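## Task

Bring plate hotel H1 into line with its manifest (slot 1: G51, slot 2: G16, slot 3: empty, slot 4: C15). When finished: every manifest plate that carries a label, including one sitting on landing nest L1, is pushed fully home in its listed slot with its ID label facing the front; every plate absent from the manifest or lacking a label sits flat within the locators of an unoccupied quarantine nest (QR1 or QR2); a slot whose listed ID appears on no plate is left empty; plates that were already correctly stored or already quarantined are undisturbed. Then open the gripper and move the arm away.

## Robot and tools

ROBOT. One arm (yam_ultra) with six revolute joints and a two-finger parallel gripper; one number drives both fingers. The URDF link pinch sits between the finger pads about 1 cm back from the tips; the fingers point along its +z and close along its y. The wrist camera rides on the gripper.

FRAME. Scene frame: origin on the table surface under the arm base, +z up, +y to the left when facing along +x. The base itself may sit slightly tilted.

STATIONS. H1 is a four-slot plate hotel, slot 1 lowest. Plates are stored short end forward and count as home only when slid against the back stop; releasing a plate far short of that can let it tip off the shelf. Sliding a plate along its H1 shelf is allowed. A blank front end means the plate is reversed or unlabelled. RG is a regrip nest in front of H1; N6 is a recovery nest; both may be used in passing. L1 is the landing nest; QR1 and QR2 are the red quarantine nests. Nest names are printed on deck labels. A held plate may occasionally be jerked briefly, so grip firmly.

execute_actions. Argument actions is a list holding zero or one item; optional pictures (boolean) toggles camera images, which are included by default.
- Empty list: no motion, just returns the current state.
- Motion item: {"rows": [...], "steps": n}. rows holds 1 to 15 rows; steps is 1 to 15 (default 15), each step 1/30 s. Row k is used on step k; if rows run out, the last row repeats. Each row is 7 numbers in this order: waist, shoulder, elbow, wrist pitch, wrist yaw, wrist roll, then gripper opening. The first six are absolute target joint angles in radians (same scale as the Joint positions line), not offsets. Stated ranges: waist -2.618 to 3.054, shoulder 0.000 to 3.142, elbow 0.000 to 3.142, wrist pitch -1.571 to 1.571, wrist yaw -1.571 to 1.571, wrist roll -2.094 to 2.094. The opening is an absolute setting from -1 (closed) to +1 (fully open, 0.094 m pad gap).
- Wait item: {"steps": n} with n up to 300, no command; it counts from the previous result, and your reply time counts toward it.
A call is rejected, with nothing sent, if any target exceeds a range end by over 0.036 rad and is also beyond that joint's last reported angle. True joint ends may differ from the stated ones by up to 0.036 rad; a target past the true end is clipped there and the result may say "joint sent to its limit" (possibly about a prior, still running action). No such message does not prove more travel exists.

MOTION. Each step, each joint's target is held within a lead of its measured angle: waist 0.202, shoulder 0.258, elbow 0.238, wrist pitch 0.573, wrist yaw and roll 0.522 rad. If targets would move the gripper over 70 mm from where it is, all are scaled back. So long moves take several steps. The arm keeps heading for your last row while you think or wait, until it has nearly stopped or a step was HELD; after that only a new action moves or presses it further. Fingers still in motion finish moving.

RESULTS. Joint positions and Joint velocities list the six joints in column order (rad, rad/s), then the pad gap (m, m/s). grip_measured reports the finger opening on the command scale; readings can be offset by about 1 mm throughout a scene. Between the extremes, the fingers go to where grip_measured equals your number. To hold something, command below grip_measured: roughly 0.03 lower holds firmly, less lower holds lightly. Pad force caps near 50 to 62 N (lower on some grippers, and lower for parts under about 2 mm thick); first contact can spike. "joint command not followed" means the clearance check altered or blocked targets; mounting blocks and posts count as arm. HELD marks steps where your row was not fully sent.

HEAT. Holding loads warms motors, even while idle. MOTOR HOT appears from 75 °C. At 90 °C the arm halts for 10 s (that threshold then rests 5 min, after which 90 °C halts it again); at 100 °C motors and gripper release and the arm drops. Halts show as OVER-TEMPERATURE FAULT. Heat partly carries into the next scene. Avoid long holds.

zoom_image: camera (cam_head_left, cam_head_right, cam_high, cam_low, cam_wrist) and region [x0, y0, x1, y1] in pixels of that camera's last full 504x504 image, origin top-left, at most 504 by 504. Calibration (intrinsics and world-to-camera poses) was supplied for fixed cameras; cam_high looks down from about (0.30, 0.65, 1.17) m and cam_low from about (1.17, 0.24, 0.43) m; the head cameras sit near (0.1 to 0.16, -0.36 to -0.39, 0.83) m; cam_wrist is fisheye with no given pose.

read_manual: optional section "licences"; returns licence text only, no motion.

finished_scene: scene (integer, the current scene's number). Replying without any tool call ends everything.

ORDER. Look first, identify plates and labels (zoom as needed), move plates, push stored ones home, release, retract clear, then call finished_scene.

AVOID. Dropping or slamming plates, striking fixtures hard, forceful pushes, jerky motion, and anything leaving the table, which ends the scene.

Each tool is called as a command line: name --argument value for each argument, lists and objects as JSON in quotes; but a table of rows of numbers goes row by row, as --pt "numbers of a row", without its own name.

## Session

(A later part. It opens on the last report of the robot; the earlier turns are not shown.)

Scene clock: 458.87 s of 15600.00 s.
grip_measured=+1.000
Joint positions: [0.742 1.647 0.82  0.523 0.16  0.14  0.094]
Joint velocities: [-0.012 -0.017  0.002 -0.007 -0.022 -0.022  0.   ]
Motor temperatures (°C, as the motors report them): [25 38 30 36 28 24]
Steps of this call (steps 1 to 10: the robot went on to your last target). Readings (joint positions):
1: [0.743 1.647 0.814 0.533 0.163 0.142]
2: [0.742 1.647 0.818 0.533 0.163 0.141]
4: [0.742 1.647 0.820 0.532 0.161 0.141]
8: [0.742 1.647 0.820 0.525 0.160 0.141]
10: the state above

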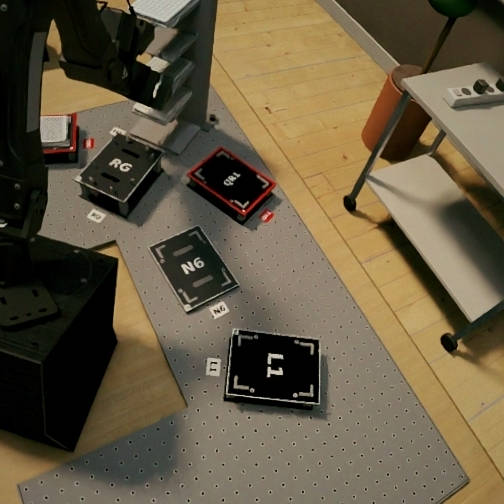

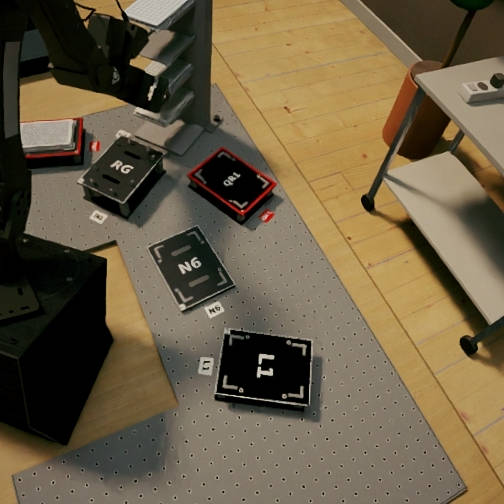

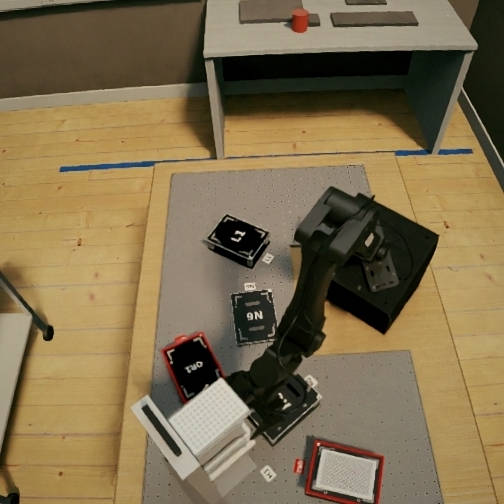

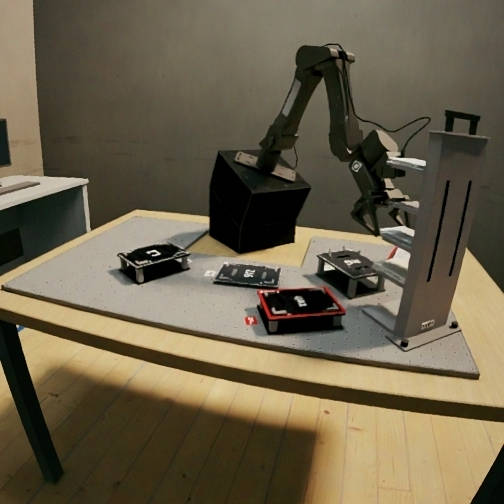

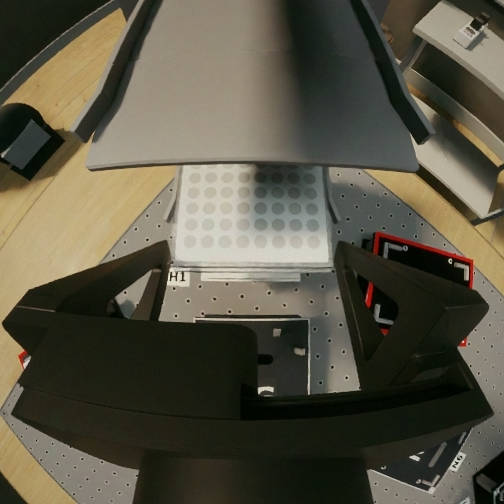

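execute_actions --actions '[{"rows":[[0.733,1.655,0.848,0.52,0.152,0.134,1],[0.733,1.658,0.848,0.52,0.152,0.134,1],[0.733,1.658,0.848,0.52,0.152,0.134,1],[0.733,1.658,0.848,0.52,0.152,0.134,1],[0.733,1.658,0.848,0.52,0.152,0.134,0.92],[0.733,1.658,0.848,0.52,0.152,0.134,0.87],[0.733,1.658,0.848,0.52,0.152,0.134,0.83],[0.733,1.658,0.848,0.52,0.152,0.134,0.79],[0.733,1.658,0.848,0.52,0.152,0.134,0.725]],"steps":14}]' --pictures false

execute_actions --actions '[{"rows":[[0.752,1.63,0.81,0.56,0.172,0.146,0.725],[0.755,1.622,0.795,0.575,0.178,0.148,0.725],[0.758,1.614,0.78,0.585,0.182,0.15,0.725],[0.761,1.606,0.765,0.595,0.185,0.151,0.725],[0.764,1.598,0.75,0.603,0.188,0.152,0.725],[0.767,1.59,0.735,0.611,0.191,0.153,0.725],[0.77,1.582,0.72,0.619,0.194,0.154,0.725],[0.773,1.574,0.705,0.627,0.197,0.155,0.725],[0.776,1.566,0.69,0.635,0.2,0.156,0.725],[0.779,1.558,0.675,0.643,0.203,0.157,0.725],[0.782,1.55,0.66,0.65,0.206,0.158,0.725],[0.784,1.542,0.645,0.655,0.208,0.158,0.725],[0.786,1.534,0.63,0.655,0.208,0.158,0.725],[0.788,1.527,0.615,0.655,0.208,0.158,0.725],[0.788,1.522,0.605,0.655,0.208,0.158,0.725]],"steps":15}]'

Scene clock: 463.40 s of 15600.00 s.
grip_measured=+0.766
Joint positions: [0.742 1.661 0.82  0.518 0.159 0.14  0.083]
Joint velocities: [-0.017 -0.007  0.002 -0.022  0.007  0.007 -0.   ]
Motor temperatures (°C, as the motors report them): [25 38 30 36 28 24]
Steps of this call (steps 1 to 30: the robot went on to your last target; steps 31 to 90: nothing new was sent; then 1.07 s passed at rest; steps 91 to 104: all 14 steps of this action). Readings (joint positions):
91: [0.742 1.648 0.820 0.520 0.160 0.140]
92: [0.742 1.649 0.820 0.520 0.160 0.140]
94: [0.742 1.655 0.820 0.520 0.160 0.140]
98: [0.742 1.661 0.820 0.518 0.159 0.140]
104: the state above

Scene clock: 463.90 s of 15600.00 s.
grip_measured=+0.766
Joint positions: [0.777 1.56  0.639 0.606 0.188 0.151 0.083]
Joint velocities: [ 0.046 -0.222 -0.383  0.095  0.066  0.022  0.   ]
Motor temperatures (°C, as the motors report them): [25 38 30 36 28 24]
Steps of this call (steps 1 to 15: all 15 steps of this action). Readings (joint positions):
1: [0.742 1.661 0.820 0.519 0.159 0.140]
2: [0.742 1.660 0.819 0.522 0.159 0.140]
4: [0.745 1.649 0.803 0.536 0.163 0.141]
8: [0.757 1.615 0.744 0.565 0.174 0.146]
15: the state above

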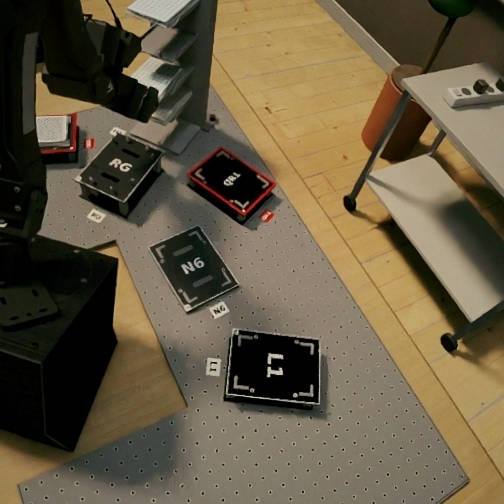

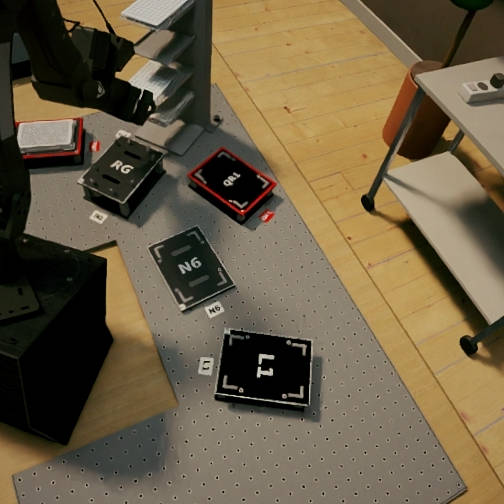

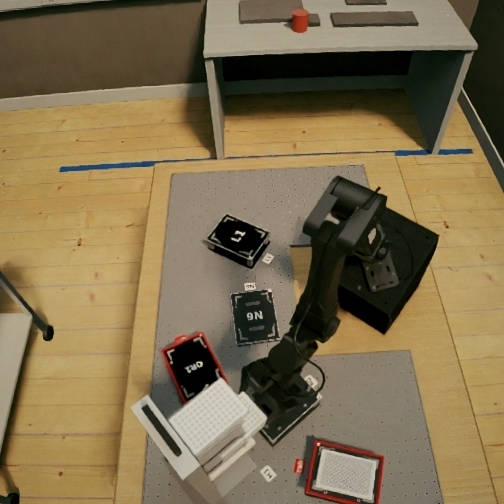

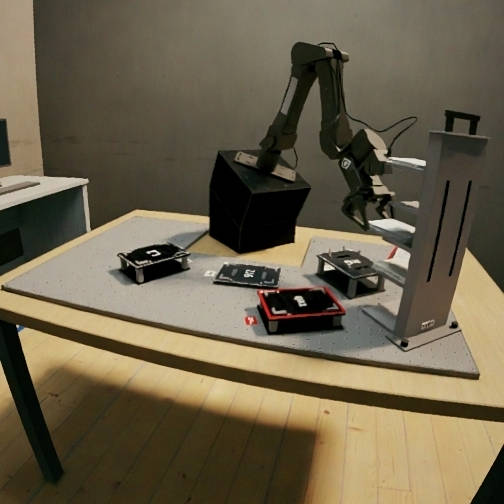

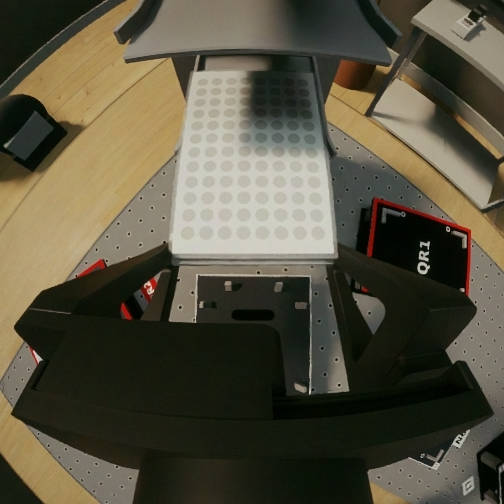

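execute_actions --actions '[{"rows":[[0.794,1.512,0.585,0.68,0.22,0.162,0.725],[0.8,1.501,0.563,0.695,0.228,0.165,0.725],[0.806,1.49,0.541,0.708,0.235,0.167,0.725],[0.812,1.479,0.519,0.72,0.241,0.169,0.725],[0.818,1.468,0.497,0.731,0.247,0.171,0.725],[0.824,1.457,0.475,0.742,0.253,0.173,0.725],[0.83,1.446,0.453,0.753,0.259,0.175,0.725],[0.836,1.435,0.431,0.764,0.265,0.178,0.725],[0.842,1.424,0.409,0.775,0.272,0.181,0.725],[0.849,1.413,0.387,0.786,0.279,0.184,0.725],[0.857,1.402,0.365,0.797,0.286,0.187,0.725],[0.865,1.391,0.343,0.806,0.293,0.19,0.725],[0.873,1.38,0.321,0.812,0.3,0.195,0.725],[0.881,1.37,0.299,0.815,0.3,0.2,0.725],[0.889,1.365,0.277,0.815,0.3,0.205,0.725]],"steps":15}]' --pictures false

execute_actions --actions '[{"rows":[[0.895,1.37,0.255,0.815,0.3,0.21,0.725],[0.9,1.39,0.235,0.82,0.3,0.215,0.725],[0.905,1.41,0.22,0.835,0.3,0.22,0.725],[0.908,1.44,0.21,0.855,0.3,0.225,0.725],[0.91,1.47,0.2,0.88,0.3,0.23,0.725],[0.91,1.5,0.195,0.91,0.3,0.235,0.725],[0.91,1.53,0.195,0.94,0.3,0.24,0.725],[0.91,1.56,0.195,0.97,0.3,0.24,0.725],[0.91,1.59,0.195,1.0,0.3,0.24,0.725],[0.91,1.62,0.195,1.03,0.3,0.24,0.725],[0.91,1.65,0.195,1.06,0.3,0.24,0.725],[0.91,1.68,0.195,1.09,0.3,0.24,0.725],[0.91,1.71,0.195,1.12,0.3,0.24,0.725],[0.91,1.74,0.195,1.15,0.3,0.24,0.725],[0.91,1.77,0.195,1.175,0.3,0.24,0.725]],"steps":15}]' --pictures false

execute_actions --actions '[{"rows":[[0.91,1.79,0.195,1.2,0.3,0.24,0.725],[0.91,1.81,0.195,1.22,0.3,0.24,0.725],[0.91,1.825,0.195,1.235,0.3,0.24,0.725],[0.91,1.84,0.195,1.24,0.3,0.24,0.725],[0.91,1.85,0.195,1.24,0.3,0.24,0.725],[0.91,1.858,0.195,1.24,0.3,0.24,0.725]],"steps":15}]'

zoom_image --camera "cam_low" --region '[300,210,420,300]'

Scene clock: 470.27 s of 15600.00 s.
grip_measured=+0.766
Joint positions: [0.865 1.402 0.327 0.753 0.268 0.183 0.083]
Joint velocities: [ 0.212 -0.295 -0.603  0.168  0.125  0.022 -0.   ]
Motor temperatures (°C, as the motors report them): [25 39 30 37 28 24]
Steps of this call (steps 1 to 30: the robot went on to your last target; steps 31 to 90: nothing new was sent; then 2.87 s passed at rest; steps 91 to 105: all 15 steps of this action). Readings (joint positions):
91: [0.780 1.548 0.613 0.622 0.195 0.152]
92: [0.782 1.544 0.605 0.631 0.198 0.154]
94: [0.790 1.524 0.573 0.652 0.208 0.157]
98: [0.816 1.477 0.484 0.692 0.227 0.164]
105: the state above

Scene clock: 470.77 s of 15600.00 s.
grip_measured=+0.766
Joint positions: [0.9   1.717 0.209 1.023 0.282 0.231 0.083]
Joint velocities: [-0.007  0.842 -0.007  0.901 -0.022  0.007  0.001]
Motor temperatures (°C, as the motors report them): [25 39 30 37 28 24]
Steps of this call (steps 1 to 15: all 15 steps of this action). Readings (joint positions):
1: [0.873 1.394 0.306 0.761 0.271 0.187]
2: [0.881 1.393 0.287 0.771 0.274 0.191]
4: [0.892 1.403 0.251 0.788 0.277 0.200]
8: [0.900 1.507 0.212 0.847 0.280 0.218]
15: the state above

Scene clock: 471.27 s of 15600.00 s.
grip_measured=+0.766
Joint positions: [0.9   1.855 0.209 1.198 0.283 0.234 0.083]
Joint velocities: [-0.002 -0.007 -0.012  0.007  0.051 -0.051  0.001]
Motor temperatures (°C, as the motors report them): [25 38 30 37 28 24]
Steps of this call (steps 1 to 15: all 15 steps of this action). Readings (joint positions):
1: [0.900 1.745 0.209 1.050 0.282 0.231]
2: [0.900 1.770 0.209 1.075 0.282 0.232]
4: [0.900 1.811 0.209 1.117 0.282 0.233]
8: [0.900 1.852 0.209 1.165 0.282 0.233]
15: the state above

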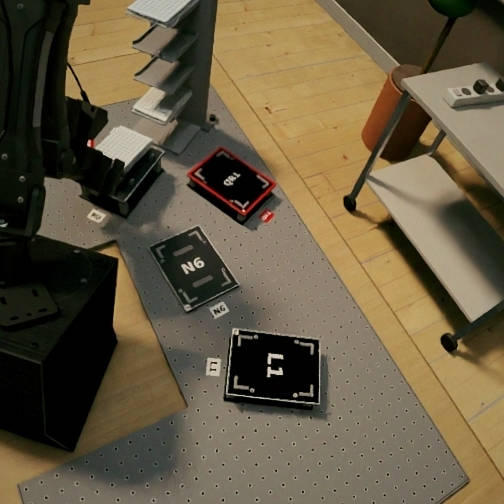

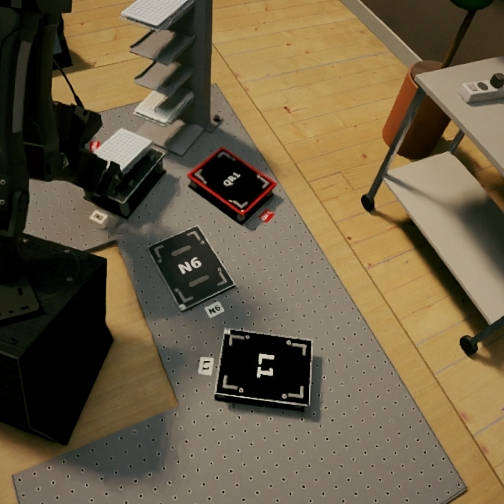

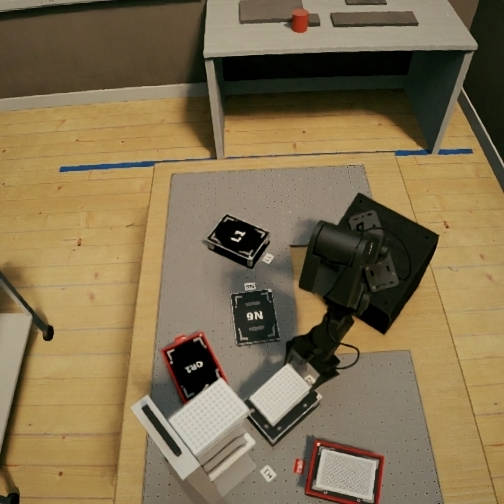

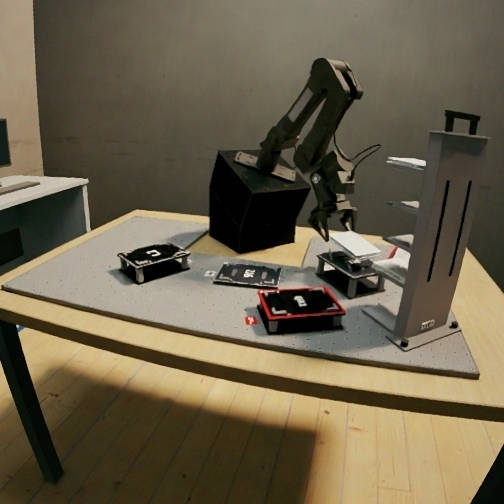

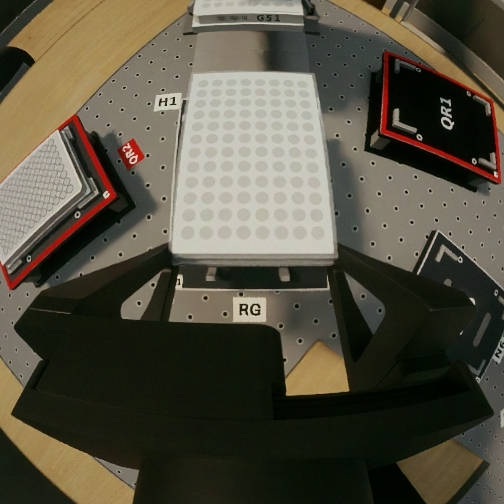

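Region (300, 210, 420, 300) of cam_low's 504x504 image, scaled by 4.200, with more detail than that image has; it fills the top 378 rows of this view, and the rest is white.

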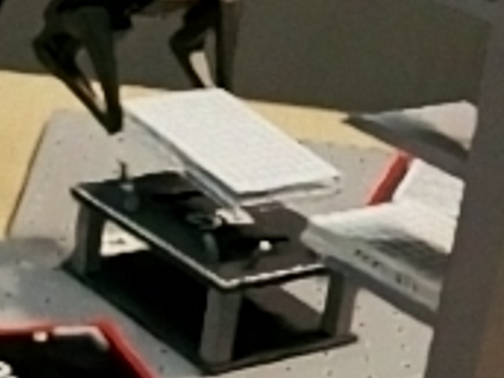

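execute_actions --actions '[{"rows":[[0.91,1.87,0.225,1.27,0.3,0.24,0.725],[0.91,1.885,0.232,1.285,0.3,0.24,0.725],[0.91,1.9,0.236,1.3,0.3,0.24,0.725],[0.91,1.915,0.24,1.31,0.3,0.24,0.725],[0.91,1.93,0.243,1.32,0.3,0.24,0.725],[0.91,1.945,0.246,1.33,0.3,0.24,0.725],[0.91,1.96,0.249,1.34,0.3,0.24,0.725],[0.91,1.975,0.252,1.35,0.3,0.24,0.725],[0.91,1.99,0.255,1.355,0.3,0.24,0.725],[0.91,2.003,0.257,1.355,0.3,0.24,0.725]],"steps":15}]' --pictures false

execute_actions --actions '[{"steps":6}]'

zoom_image --camera "cam_low" --region '[300,210,420,300]'

zoom_image --camera "cam_high" --region '[230,340,340,450]'

Scene clock: 474.80 s of 15600.00 s.
grip_measured=+0.766
Joint positions: [0.9   2.    0.235 1.305 0.284 0.234 0.083]
Joint velocities: [-0.007  0.012  0.007  0.051  0.022 -0.007  0.   ]
Motor temperatures (°C, as the motors report them): [25 38 30 37 28 24]
Steps of this call (steps 1 to 15: the robot went on to your last target; steps 16 to 90: nothing new was sent; then 0.03 s passed at rest; steps 91 to 105: all 15 steps of this action). Readings (joint positions):
91: [0.900 1.856 0.209 1.209 0.284 0.234]
92: [0.900 1.862 0.209 1.219 0.284 0.234]
94: [0.900 1.883 0.209 1.243 0.284 0.234]
98: [0.900 1.945 0.222 1.277 0.284 0.234]
105: the state above

Scene clock: 475.00 s of 15600.00 s.
grip_measured=+0.766
Joint positions: [0.9   2.    0.235 1.318 0.284 0.234 0.083]
Joint velocities: [-0.007  0.012 -0.007  0.022 -0.066 -0.022 -0.001]
Motor temperatures (°C, as the motors report them): [25 38 30 37 28 24]
Steps of this call (steps 1 to 6: the robot went on to your last target). Readings (joint positions):
1: [0.900 2.000 0.235 1.309 0.284 0.234]
2: [0.900 2.000 0.235 1.312 0.284 0.234]
4: [0.900 2.000 0.235 1.315 0.284 0.234]
6: the state above

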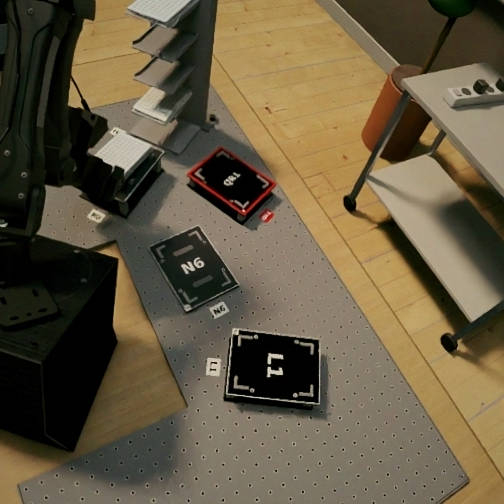

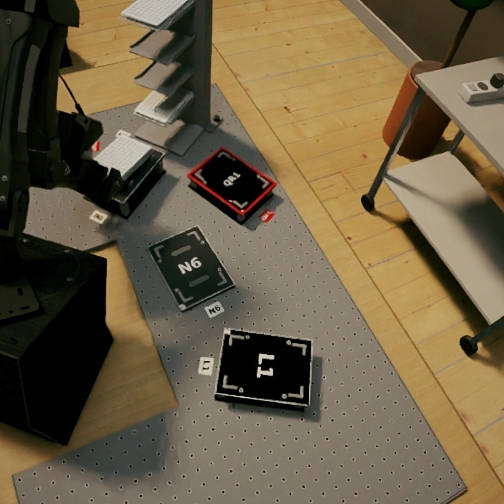

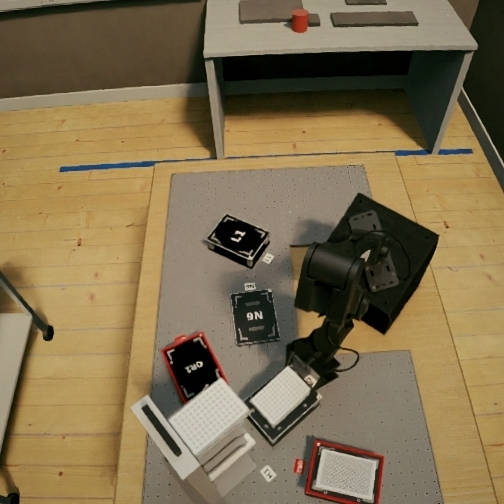

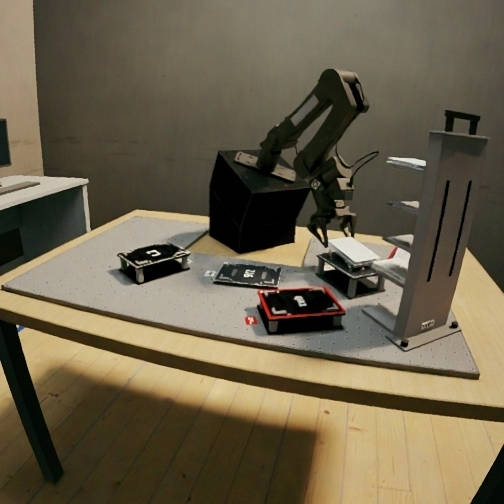

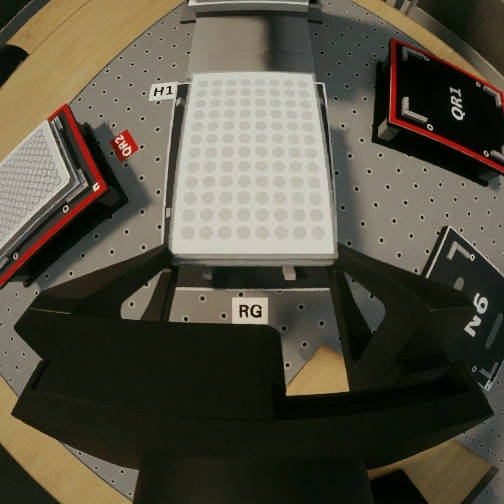

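Region (300, 210, 420, 300) of cam_low's 504x504 image, scaled by 4.200, with more detail than that image has; it fills the top 378 rows of this view, and the rest is white.

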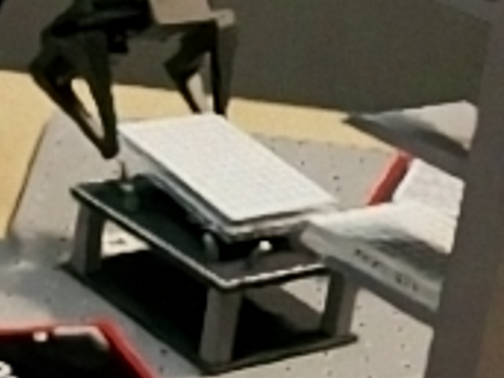

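Region (230, 340, 340, 450) of cam_high's 504x504 image, scaled by 4.582, with more detail than that image has.

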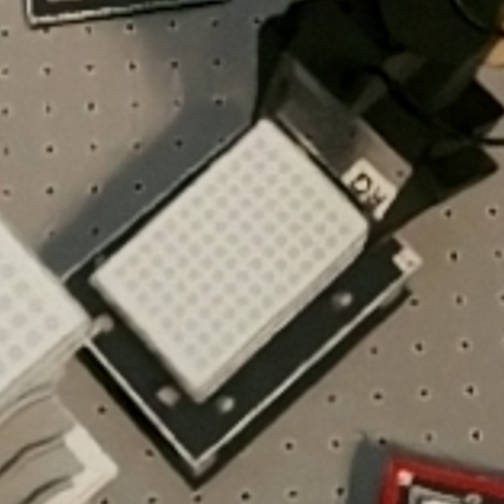

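execute_actions --actions '[{"rows":[[0.915,2.003,0.257,1.365,0.3,0.24,0.725],[0.915,2.01,0.26,1.375,0.3,0.24,0.725],[0.915,2.02,0.263,1.385,0.3,0.24,0.725],[0.915,2.03,0.266,1.39,0.3,0.24,0.725],[0.915,2.04,0.269,1.397,0.3,0.24,0.725],[0.915,2.05,0.272,1.403,0.3,0.24,0.725],[0.915,2.06,0.275,1.407,0.3,0.24,0.725],[0.915,2.068,0.277,1.407,0.3,0.24,0.725],[0.915,2.075,0.277,1.407,0.3,0.24,0.725]],"steps":15}]'

zoom_image --camera "cam_low" --region '[300,210,420,300]'

Scene clock: 477.80 s of 15600.00 s.
grip_measured=+0.766
Joint positions: [0.904 2.071 0.256 1.367 0.284 0.234 0.083]
Joint velocities: [ 0.022 -0.002  0.012 -0.066  0.007 -0.007 -0.   ]
Motor temperatures (°C, as the motors report them): [25 38 30 37 28 24]
Steps of this call (steps 1 to 30: the robot went on to your last target; steps 31 to 69: nothing new was sent; steps 70 to 84: all 15 steps of this action). Readings (joint positions):
70: [0.901 2.000 0.235 1.322 0.284 0.234]
71: [0.901 2.000 0.235 1.324 0.284 0.234]
73: [0.904 2.007 0.236 1.337 0.284 0.234]
77: [0.904 2.046 0.251 1.359 0.284 0.234]
84: the state above

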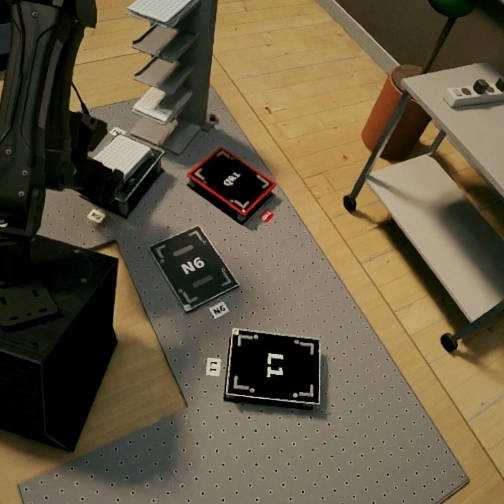

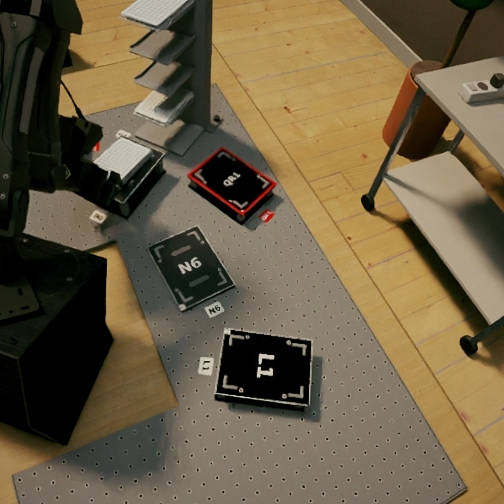

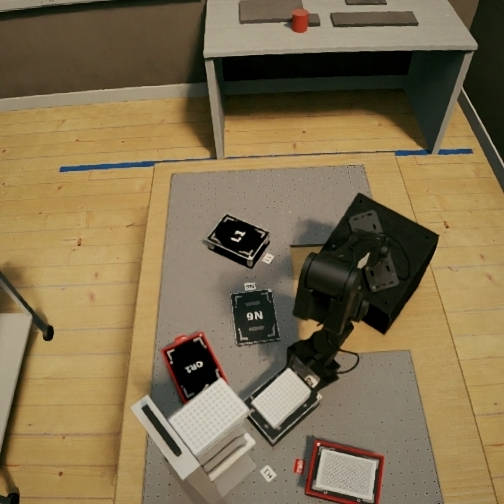

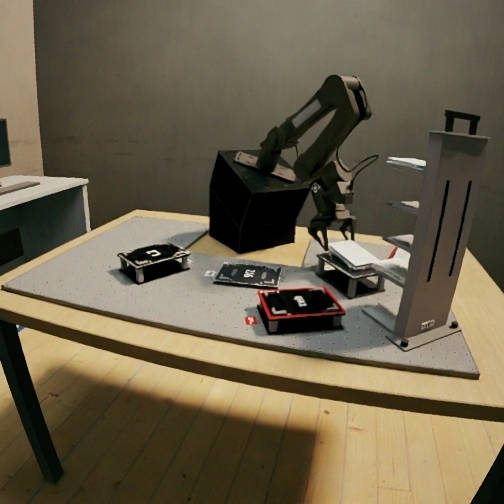

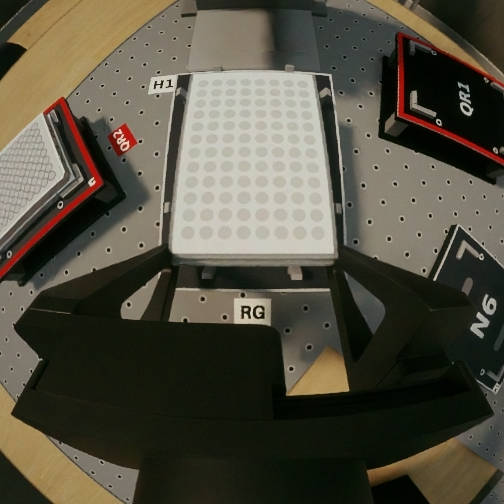

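Region (300, 210, 420, 300) of cam_low's 504x504 image, scaled by 4.200, with more detail than that image has; it fills the top 378 rows of this view, and the rest is white.

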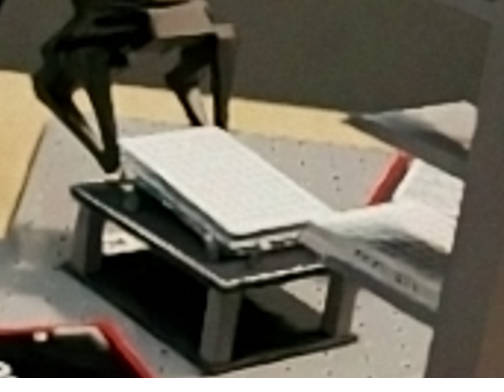

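execute_actions --actions '[]'

Scene clock: 486.30 s of 15600.00 s.
grip_measured=+0.766
Joint positions: [0.904 2.071 0.256 1.373 0.284 0.234 0.083]
Joint velocities: [ 0.012 -0.002  0.002  0.022 -0.037  0.051  0.   ]
Motor temperatures (°C, as the motors report them): [25 37 29 38 28 24]
Steps of this call (steps 1 to 15: the robot went on to your last target; steps 16 to 90: nothing new was sent; then 5.50 s passed at rest). Readings (joint positions):
1: [0.904 2.071 0.256 1.368 0.284 0.234]
2: [0.904 2.071 0.256 1.369 0.284 0.234]
4: [0.904 2.071 0.256 1.371 0.284 0.234]
8: [0.904 2.071 0.256 1.372 0.284 0.234]
90: the state above
The arm was judged still, so your last target was given up. Only a new action makes it travel on or press farther. Fingers that are still opening or closing keep moving.

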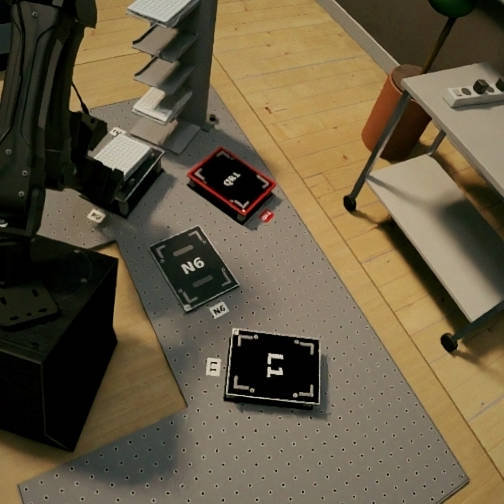

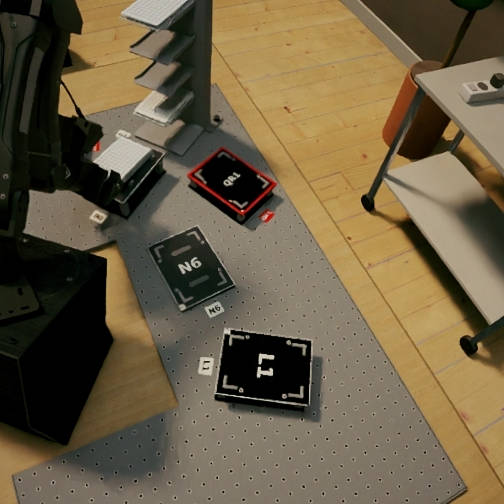

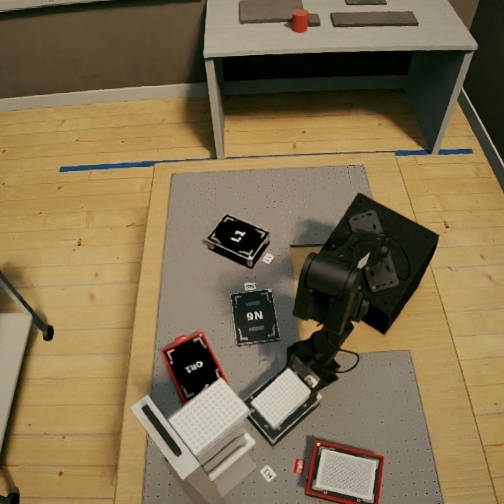

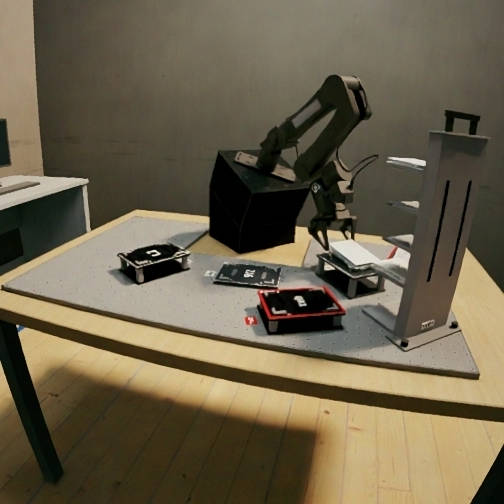

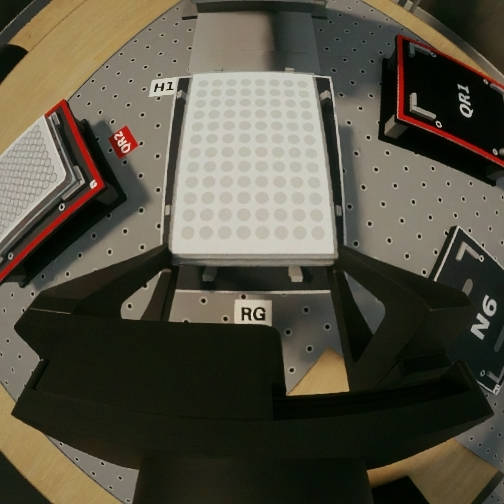

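execute_actions --actions '[{"rows":[[0.915,2.08,0.28,1.41,0.3,0.24,0.735],[0.915,2.085,0.283,1.414,0.3,0.24,0.745],[0.915,2.09,0.286,1.418,0.3,0.24,0.755],[0.915,2.095,0.289,1.422,0.3,0.24,0.765],[0.915,2.10,0.292,1.426,0.3,0.24,0.775],[0.915,2.105,0.295,1.43,0.3,0.24,0.785],[0.915,2.11,0.298,1.434,0.3,0.24,0.79],[0.915,2.115,0.301,1.437,0.3,0.24,0.795],[0.915,2.12,0.302,1.437,0.3,0.24,0.80],[0.915,2.12,0.302,1.437,0.3,0.24,0.80],[0.915,2.12,0.302,1.437,0.3,0.24,0.81],[0.915,2.12,0.302,1.437,0.3,0.24,0.82]]}]' --pictures false

execute_actions --actions '[{"rows":[[0.915,2.12,0.302,1.437,0.3,0.24,0.83],[0.915,2.12,0.302,1.437,0.3,0.24,0.83],[0.915,2.12,0.302,1.437,0.3,0.24,0.84],[0.915,2.12,0.302,1.437,0.3,0.24,0.85],[0.915,2.12,0.302,1.437,0.3,0.24,0.87],[0.915,2.12,0.302,1.437,0.3,0.24,0.9],[0.915,2.12,0.302,1.437,0.3,0.24,1]]}]'

Scene clock: 488.67 s of 15600.00 s.
grip_measured=+0.822
Joint positions: [0.904 2.115 0.278 1.396 0.287 0.236 0.086]
Joint velocities: [ 0.002 -0.017  0.002 -0.022 -0.007 -0.037  0.   ]
Motor temperatures (°C, as the motors report them): [25 37 29 38 28 24]
Steps of this call (steps 1 to 56: nothing new was sent; steps 57 to 71: all 15 steps of this action). Readings (joint positions):
57: [0.904 2.071 0.256 1.373 0.284 0.234]
58: [0.904 2.072 0.256 1.375 0.284 0.234]
60: [0.904 2.079 0.258 1.381 0.284 0.234]
64: [0.904 2.102 0.273 1.389 0.286 0.235]
71: the state above

Scene clock: 489.17 s of 15600.00 s.
grip_measured=+1.000
Joint positions: [0.904 2.115 0.278 1.411 0.287 0.236 0.094]
Joint velocities: [-0.002 -0.012 -0.017 -0.007  0.007  0.007  0.   ]
Motor temperatures (°C, as the motors report them): [25 37 29 38 28 24]
Steps of this call (steps 1 to 15: all 15 steps of this action). Readings (joint positions):
1: [0.904 2.115 0.278 1.396 0.287 0.236]
2: [0.904 2.115 0.278 1.396 0.287 0.236]
4: [0.904 2.115 0.278 1.397 0.287 0.236]
8: [0.904 2.115 0.278 1.406 0.287 0.236]
15: the state above

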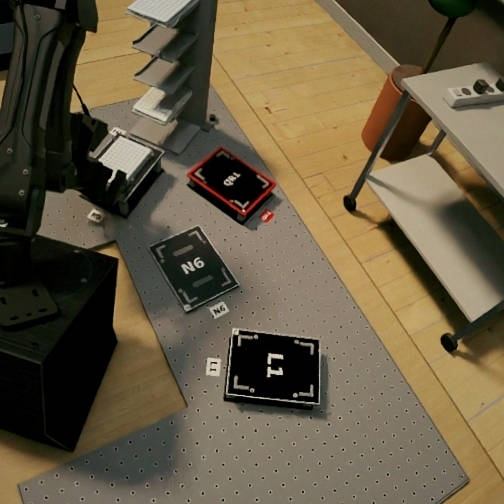

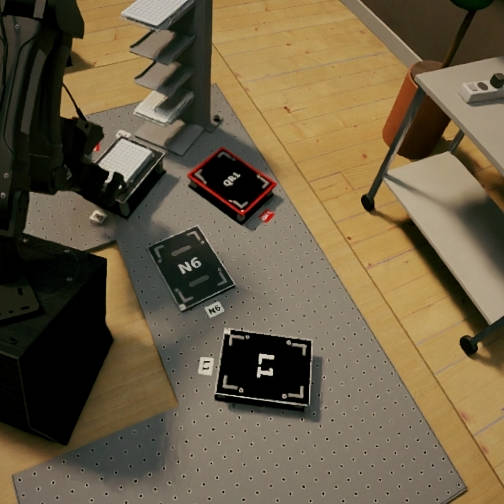

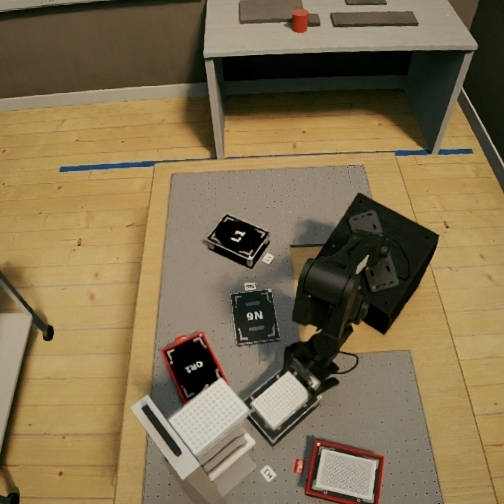

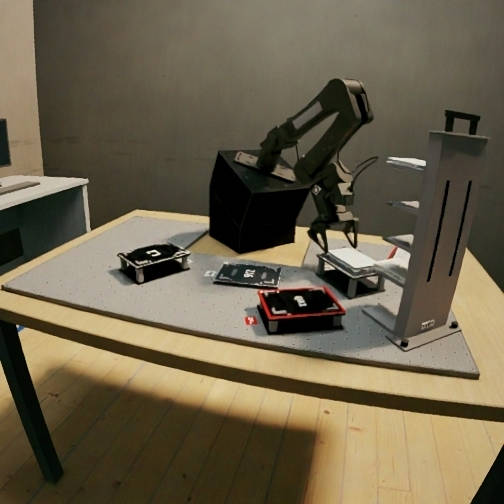

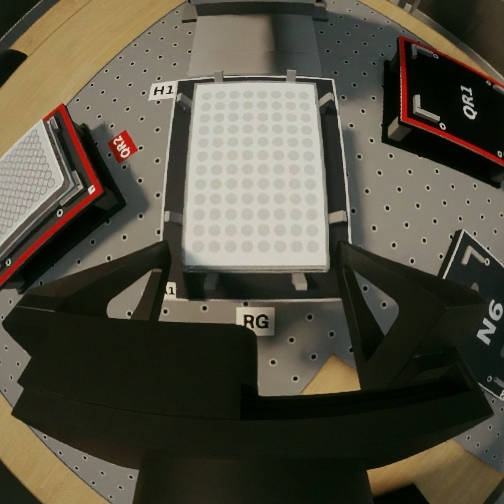

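Seated. Move to top-down.

execute_actions --actions '[{"rows":[[0.91,2.06,0.3,1.37,0.29,0.24,1],[0.91,2.0,0.3,1.3,0.29,0.24,1],[0.91,1.94,0.3,1.23,0.28,0.24,1],[0.9,1.88,0.31,1.15,0.27,0.24,1],[0.9,1.82,0.32,1.07,0.26,0.24,1],[0.9,1.76,0.33,0.98,0.25,0.24,1],[0.89,1.7,0.34,0.89,0.24,0.24,1],[0.89,1.64,0.35,0.8,0.23,0.24,1],[0.88,1.58,0.36,0.71,0.22,0.24,1],[0.88,1.52,0.38,0.62,0.21,0.24,1],[0.87,1.46,0.39,0.53,0.2,0.24,1],[0.87,1.4,0.41,0.44,0.2,0.24,1],[0.86,1.35,0.42,0.36,0.19,0.24,1],[0.86,1.3,0.44,0.28,0.18,0.24,1],[0.86,1.25,0.45,0.2,0.18,0.24,1]]}]' --pictures false

execute_actions --actions '[{"rows":[[0.85,1.24,0.48,0.12,0.16,0.23,1],[0.84,1.23,0.51,0.04,0.14,0.23,1],[0.83,1.22,0.54,-0.04,0.12,0.23,1],[0.82,1.21,0.57,-0.12,0.1,0.23,1],[0.81,1.2,0.6,-0.2,0.08,0.23,1],[0.8,1.2,0.63,-0.28,0.06,0.23,1],[0.79,1.2,0.66,-0.36,0.04,0.23,1],[0.78,1.2,0.69,-0.44,0.02,0.23,1],[0.77,1.2,0.72,-0.52,0,0.23,1],[0.76,1.2,0.75,-0.6,-0.01,0.23,1],[0.75,1.2,0.78,-0.66,-0.01,0.23,1],[0.74,1.2,0.8,-0.66,-0.01,0.23,1],[0.73,1.2,0.82,-0.66,-0.01,0.23,1]]}]' --pictures false

execute_actions --actions '[{"rows":[[0.73,1.24,0.85,-0.65,-0.01,0.23,1],[0.73,1.28,0.87,-0.64,-0.01,0.23,1],[0.73,1.33,0.89,-0.62,-0.01,0.23,1],[0.73,1.38,0.92,-0.6,-0.01,0.23,1],[0.73,1.43,0.94,-0.58,-0.01,0.23,1],[0.73,1.48,0.96,-0.555,-0.01,0.23,1],[0.73,1.53,0.98,-0.53,-0.01,0.23,1],[0.73,1.58,1.0,-0.5,-0.01,0.23,1],[0.73,1.63,1.02,-0.47,-0.01,0.23,1],[0.73,1.68,1.04,-0.44,-0.01,0.23,1],[0.73,1.72,1.06,-0.41,-0.01,0.23,1],[0.73,1.75,1.07,-0.385,-0.01,0.23,1],[0.73,1.78,1.08,-0.365,-0.01,0.23,1],[0.73,1.8,1.085,-0.35,-0.01,0.23,1]]}]' --pictures false

execute_actions --actions '[{"steps":8}]'

Scene clock: 494.77 s of 15600.00 s.
grip_measured=+1.000
Joint positions: [0.871 1.351 0.405 0.547 0.213 0.236 0.094]
Joint velocities: [-0.085 -1.477  0.393 -2.308 -0.168 -0.037  0.   ]
Motor temperatures (°C, as the motors report them): [25 36 29 38 28 24]
Steps of this call (steps 1 to 15: the robot went on to your last target; steps 16 to 90: nothing new was sent; then 2.10 s passed at rest; steps 91 to 105: all 15 steps of this action). Readings (joint positions):
91: [0.904 2.110 0.278 1.405 0.287 0.236]
92: [0.904 2.091 0.278 1.379 0.287 0.236]
94: [0.904 2.007 0.278 1.296 0.285 0.236]
98: [0.902 1.760 0.308 1.074 0.264 0.236]
105: the state above

Scene clock: 495.27 s of 15600.00 s.
grip_measured=+1.000
Joint positions: [ 0.742  1.223  0.779 -0.524  0.022  0.236  0.094]
Joint velocities: [-0.139 -0.002  0.32  -0.725 -0.125 -0.081  0.   ]
Motor temperatures (°C, as the motors report them): [25 36 29 38 28 24]
Steps of this call (steps 1 to 15: all 15 steps of this action). Readings (joint positions):
1: [0.868 1.306 0.421 0.469 0.205 0.236]
2: [0.862 1.273 0.442 0.392 0.195 0.236]
4: [0.846 1.240 0.496 0.235 0.168 0.236]
8: [0.806 1.223 0.612 -0.089 0.102 0.236]
15: the state above

Scene clock: 495.77 s of 15600.00 s.
grip_measured=+1.000
Joint positions: [ 0.738  1.795  1.045 -0.425 -0.001  0.236  0.094]
Joint velocities: [-0.022  0.632  0.09   0.462 -0.066 -0.022  0.   ]
Motor temperatures (°C, as the motors report them): [25 36 29 37 28 24]
Steps of this call (steps 1 to 15: all 15 steps of this action). Readings (joint positions):
1: [0.739 1.225 0.791 -0.548 0.018 0.236]
2: [0.738 1.234 0.806 -0.571 0.015 0.236]
4: [0.738 1.287 0.848 -0.592 0.009 0.236]
8: [0.738 1.487 0.945 -0.563 0.003 0.236]
15: the state above

Scene clock: 496.03 s of 15600.00 s.
grip_measured=+1.000
Joint positions: [ 0.738  1.821  1.054 -0.378 -0.001  0.236  0.094]
Joint velocities: [-0.012  0.002  0.032  0.066 -0.051 -0.022  0.   ]
Motor temperatures (°C, as the motors report them): [25 36 29 37 28 24]
Steps of this call (steps 1 to 8: the robot went on to your last target). Readings (joint positions):
1: [0.738 1.812 1.046 -0.412 -0.001 0.236]
2: [0.738 1.819 1.046 -0.405 -0.001 0.236]
4: [0.738 1.821 1.046 -0.397 -0.001 0.236]
8: the state above

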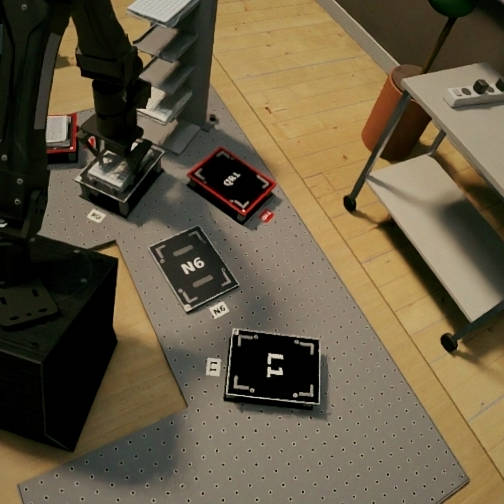

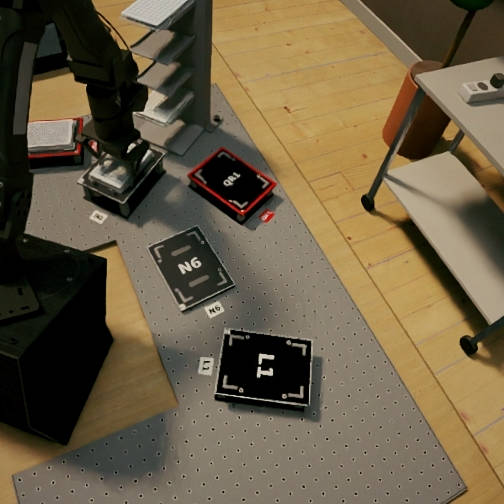

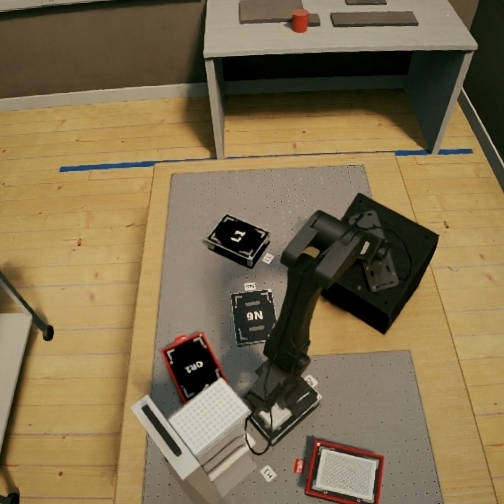

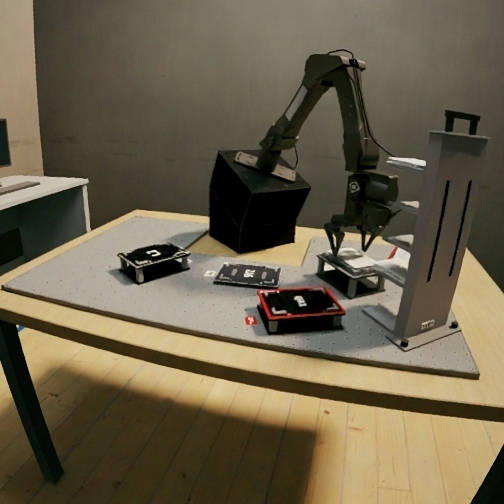

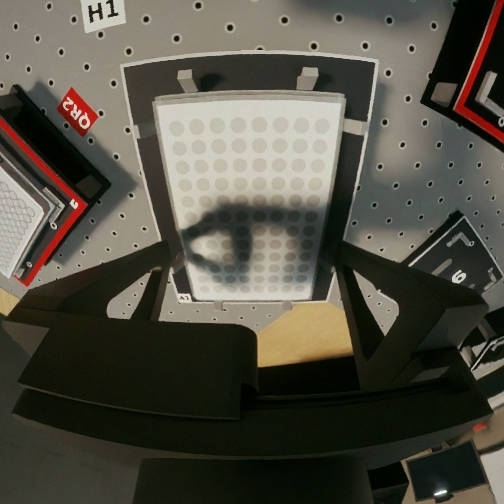

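execute_actions --actions '[{"rows":[[0.73,1.82,1.09,-0.335,-0.01,0.23,1],[0.73,1.83,1.09,-0.325,-0.01,0.23,1],[0.73,1.84,1.09,-0.315,-0.01,0.23,1],[0.73,1.85,1.09,-0.305,-0.01,0.23,1],[0.73,1.86,1.09,-0.295,-0.01,0.23,1],[0.73,1.87,1.09,-0.285,-0.01,0.23,1],[0.73,1.878,1.09,-0.278,-0.01,0.23,1],[0.73,1.883,1.09,-0.275,-0.01,0.23,1]]}]'

Scene clock: 497.80 s of 15600.00 s.
grip_measured=+1.000
Joint positions: [ 0.737  1.879  1.06  -0.298 -0.002  0.235  0.094]
Joint velocities: [-0.012 -0.022  0.002 -0.022  0.022 -0.037  0.   ]
Motor temperatures (°C, as the motors report them): [25 37 30 37 28 24]
Steps of this call (steps 1 to 30: the robot went on to your last target; steps 31 to 38: nothing new was sent; steps 39 to 53: all 15 steps of this action). Readings (joint positions):
39: [0.738 1.821 1.055 -0.367 -0.001 0.236]
40: [0.738 1.822 1.055 -0.363 -0.001 0.236]
42: [0.738 1.830 1.055 -0.349 -0.001 0.236]
46: [0.738 1.868 1.055 -0.317 -0.001 0.236]
53: the state above

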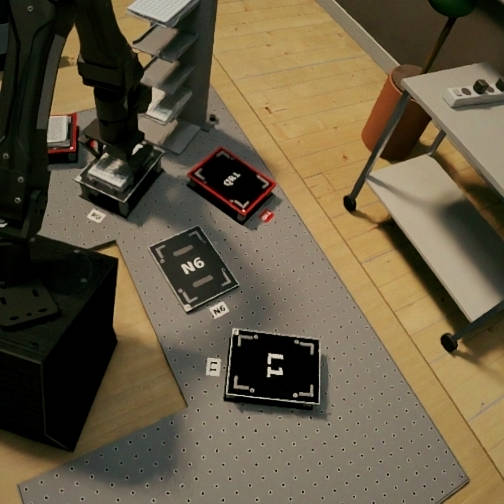

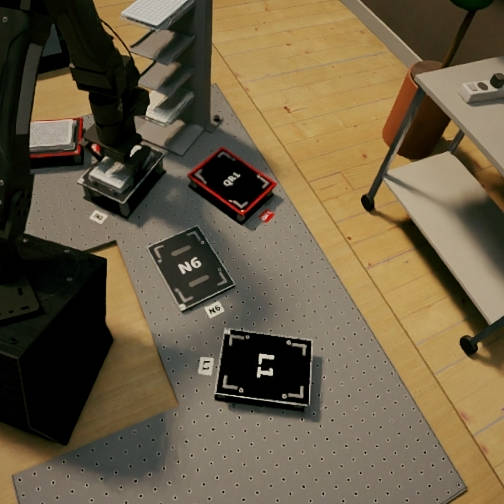

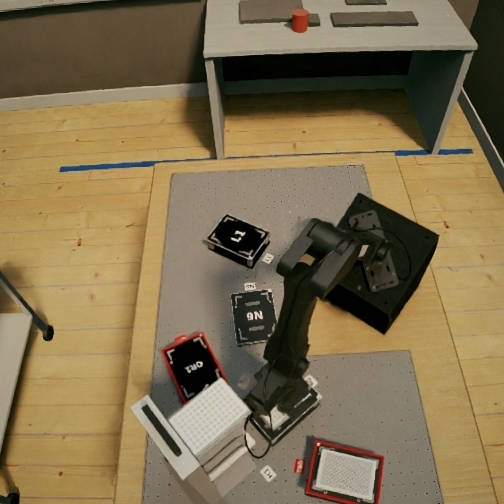

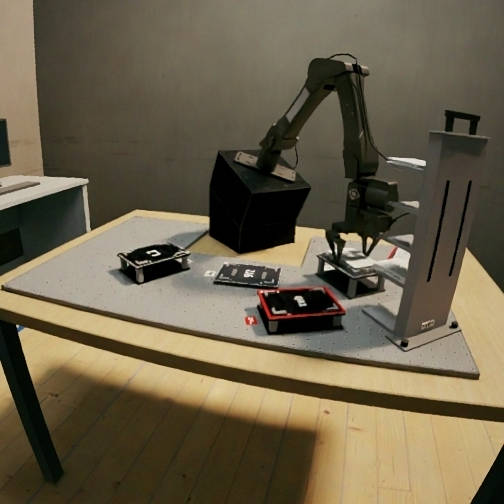

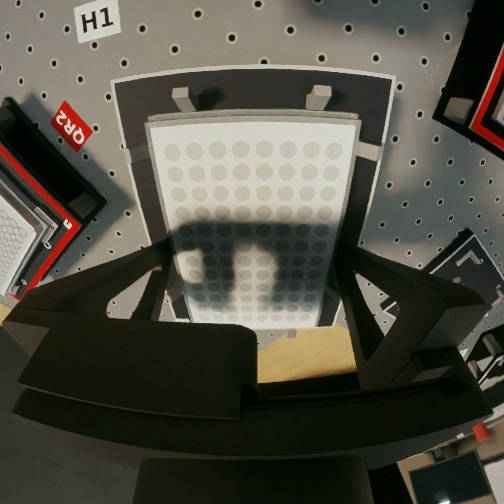

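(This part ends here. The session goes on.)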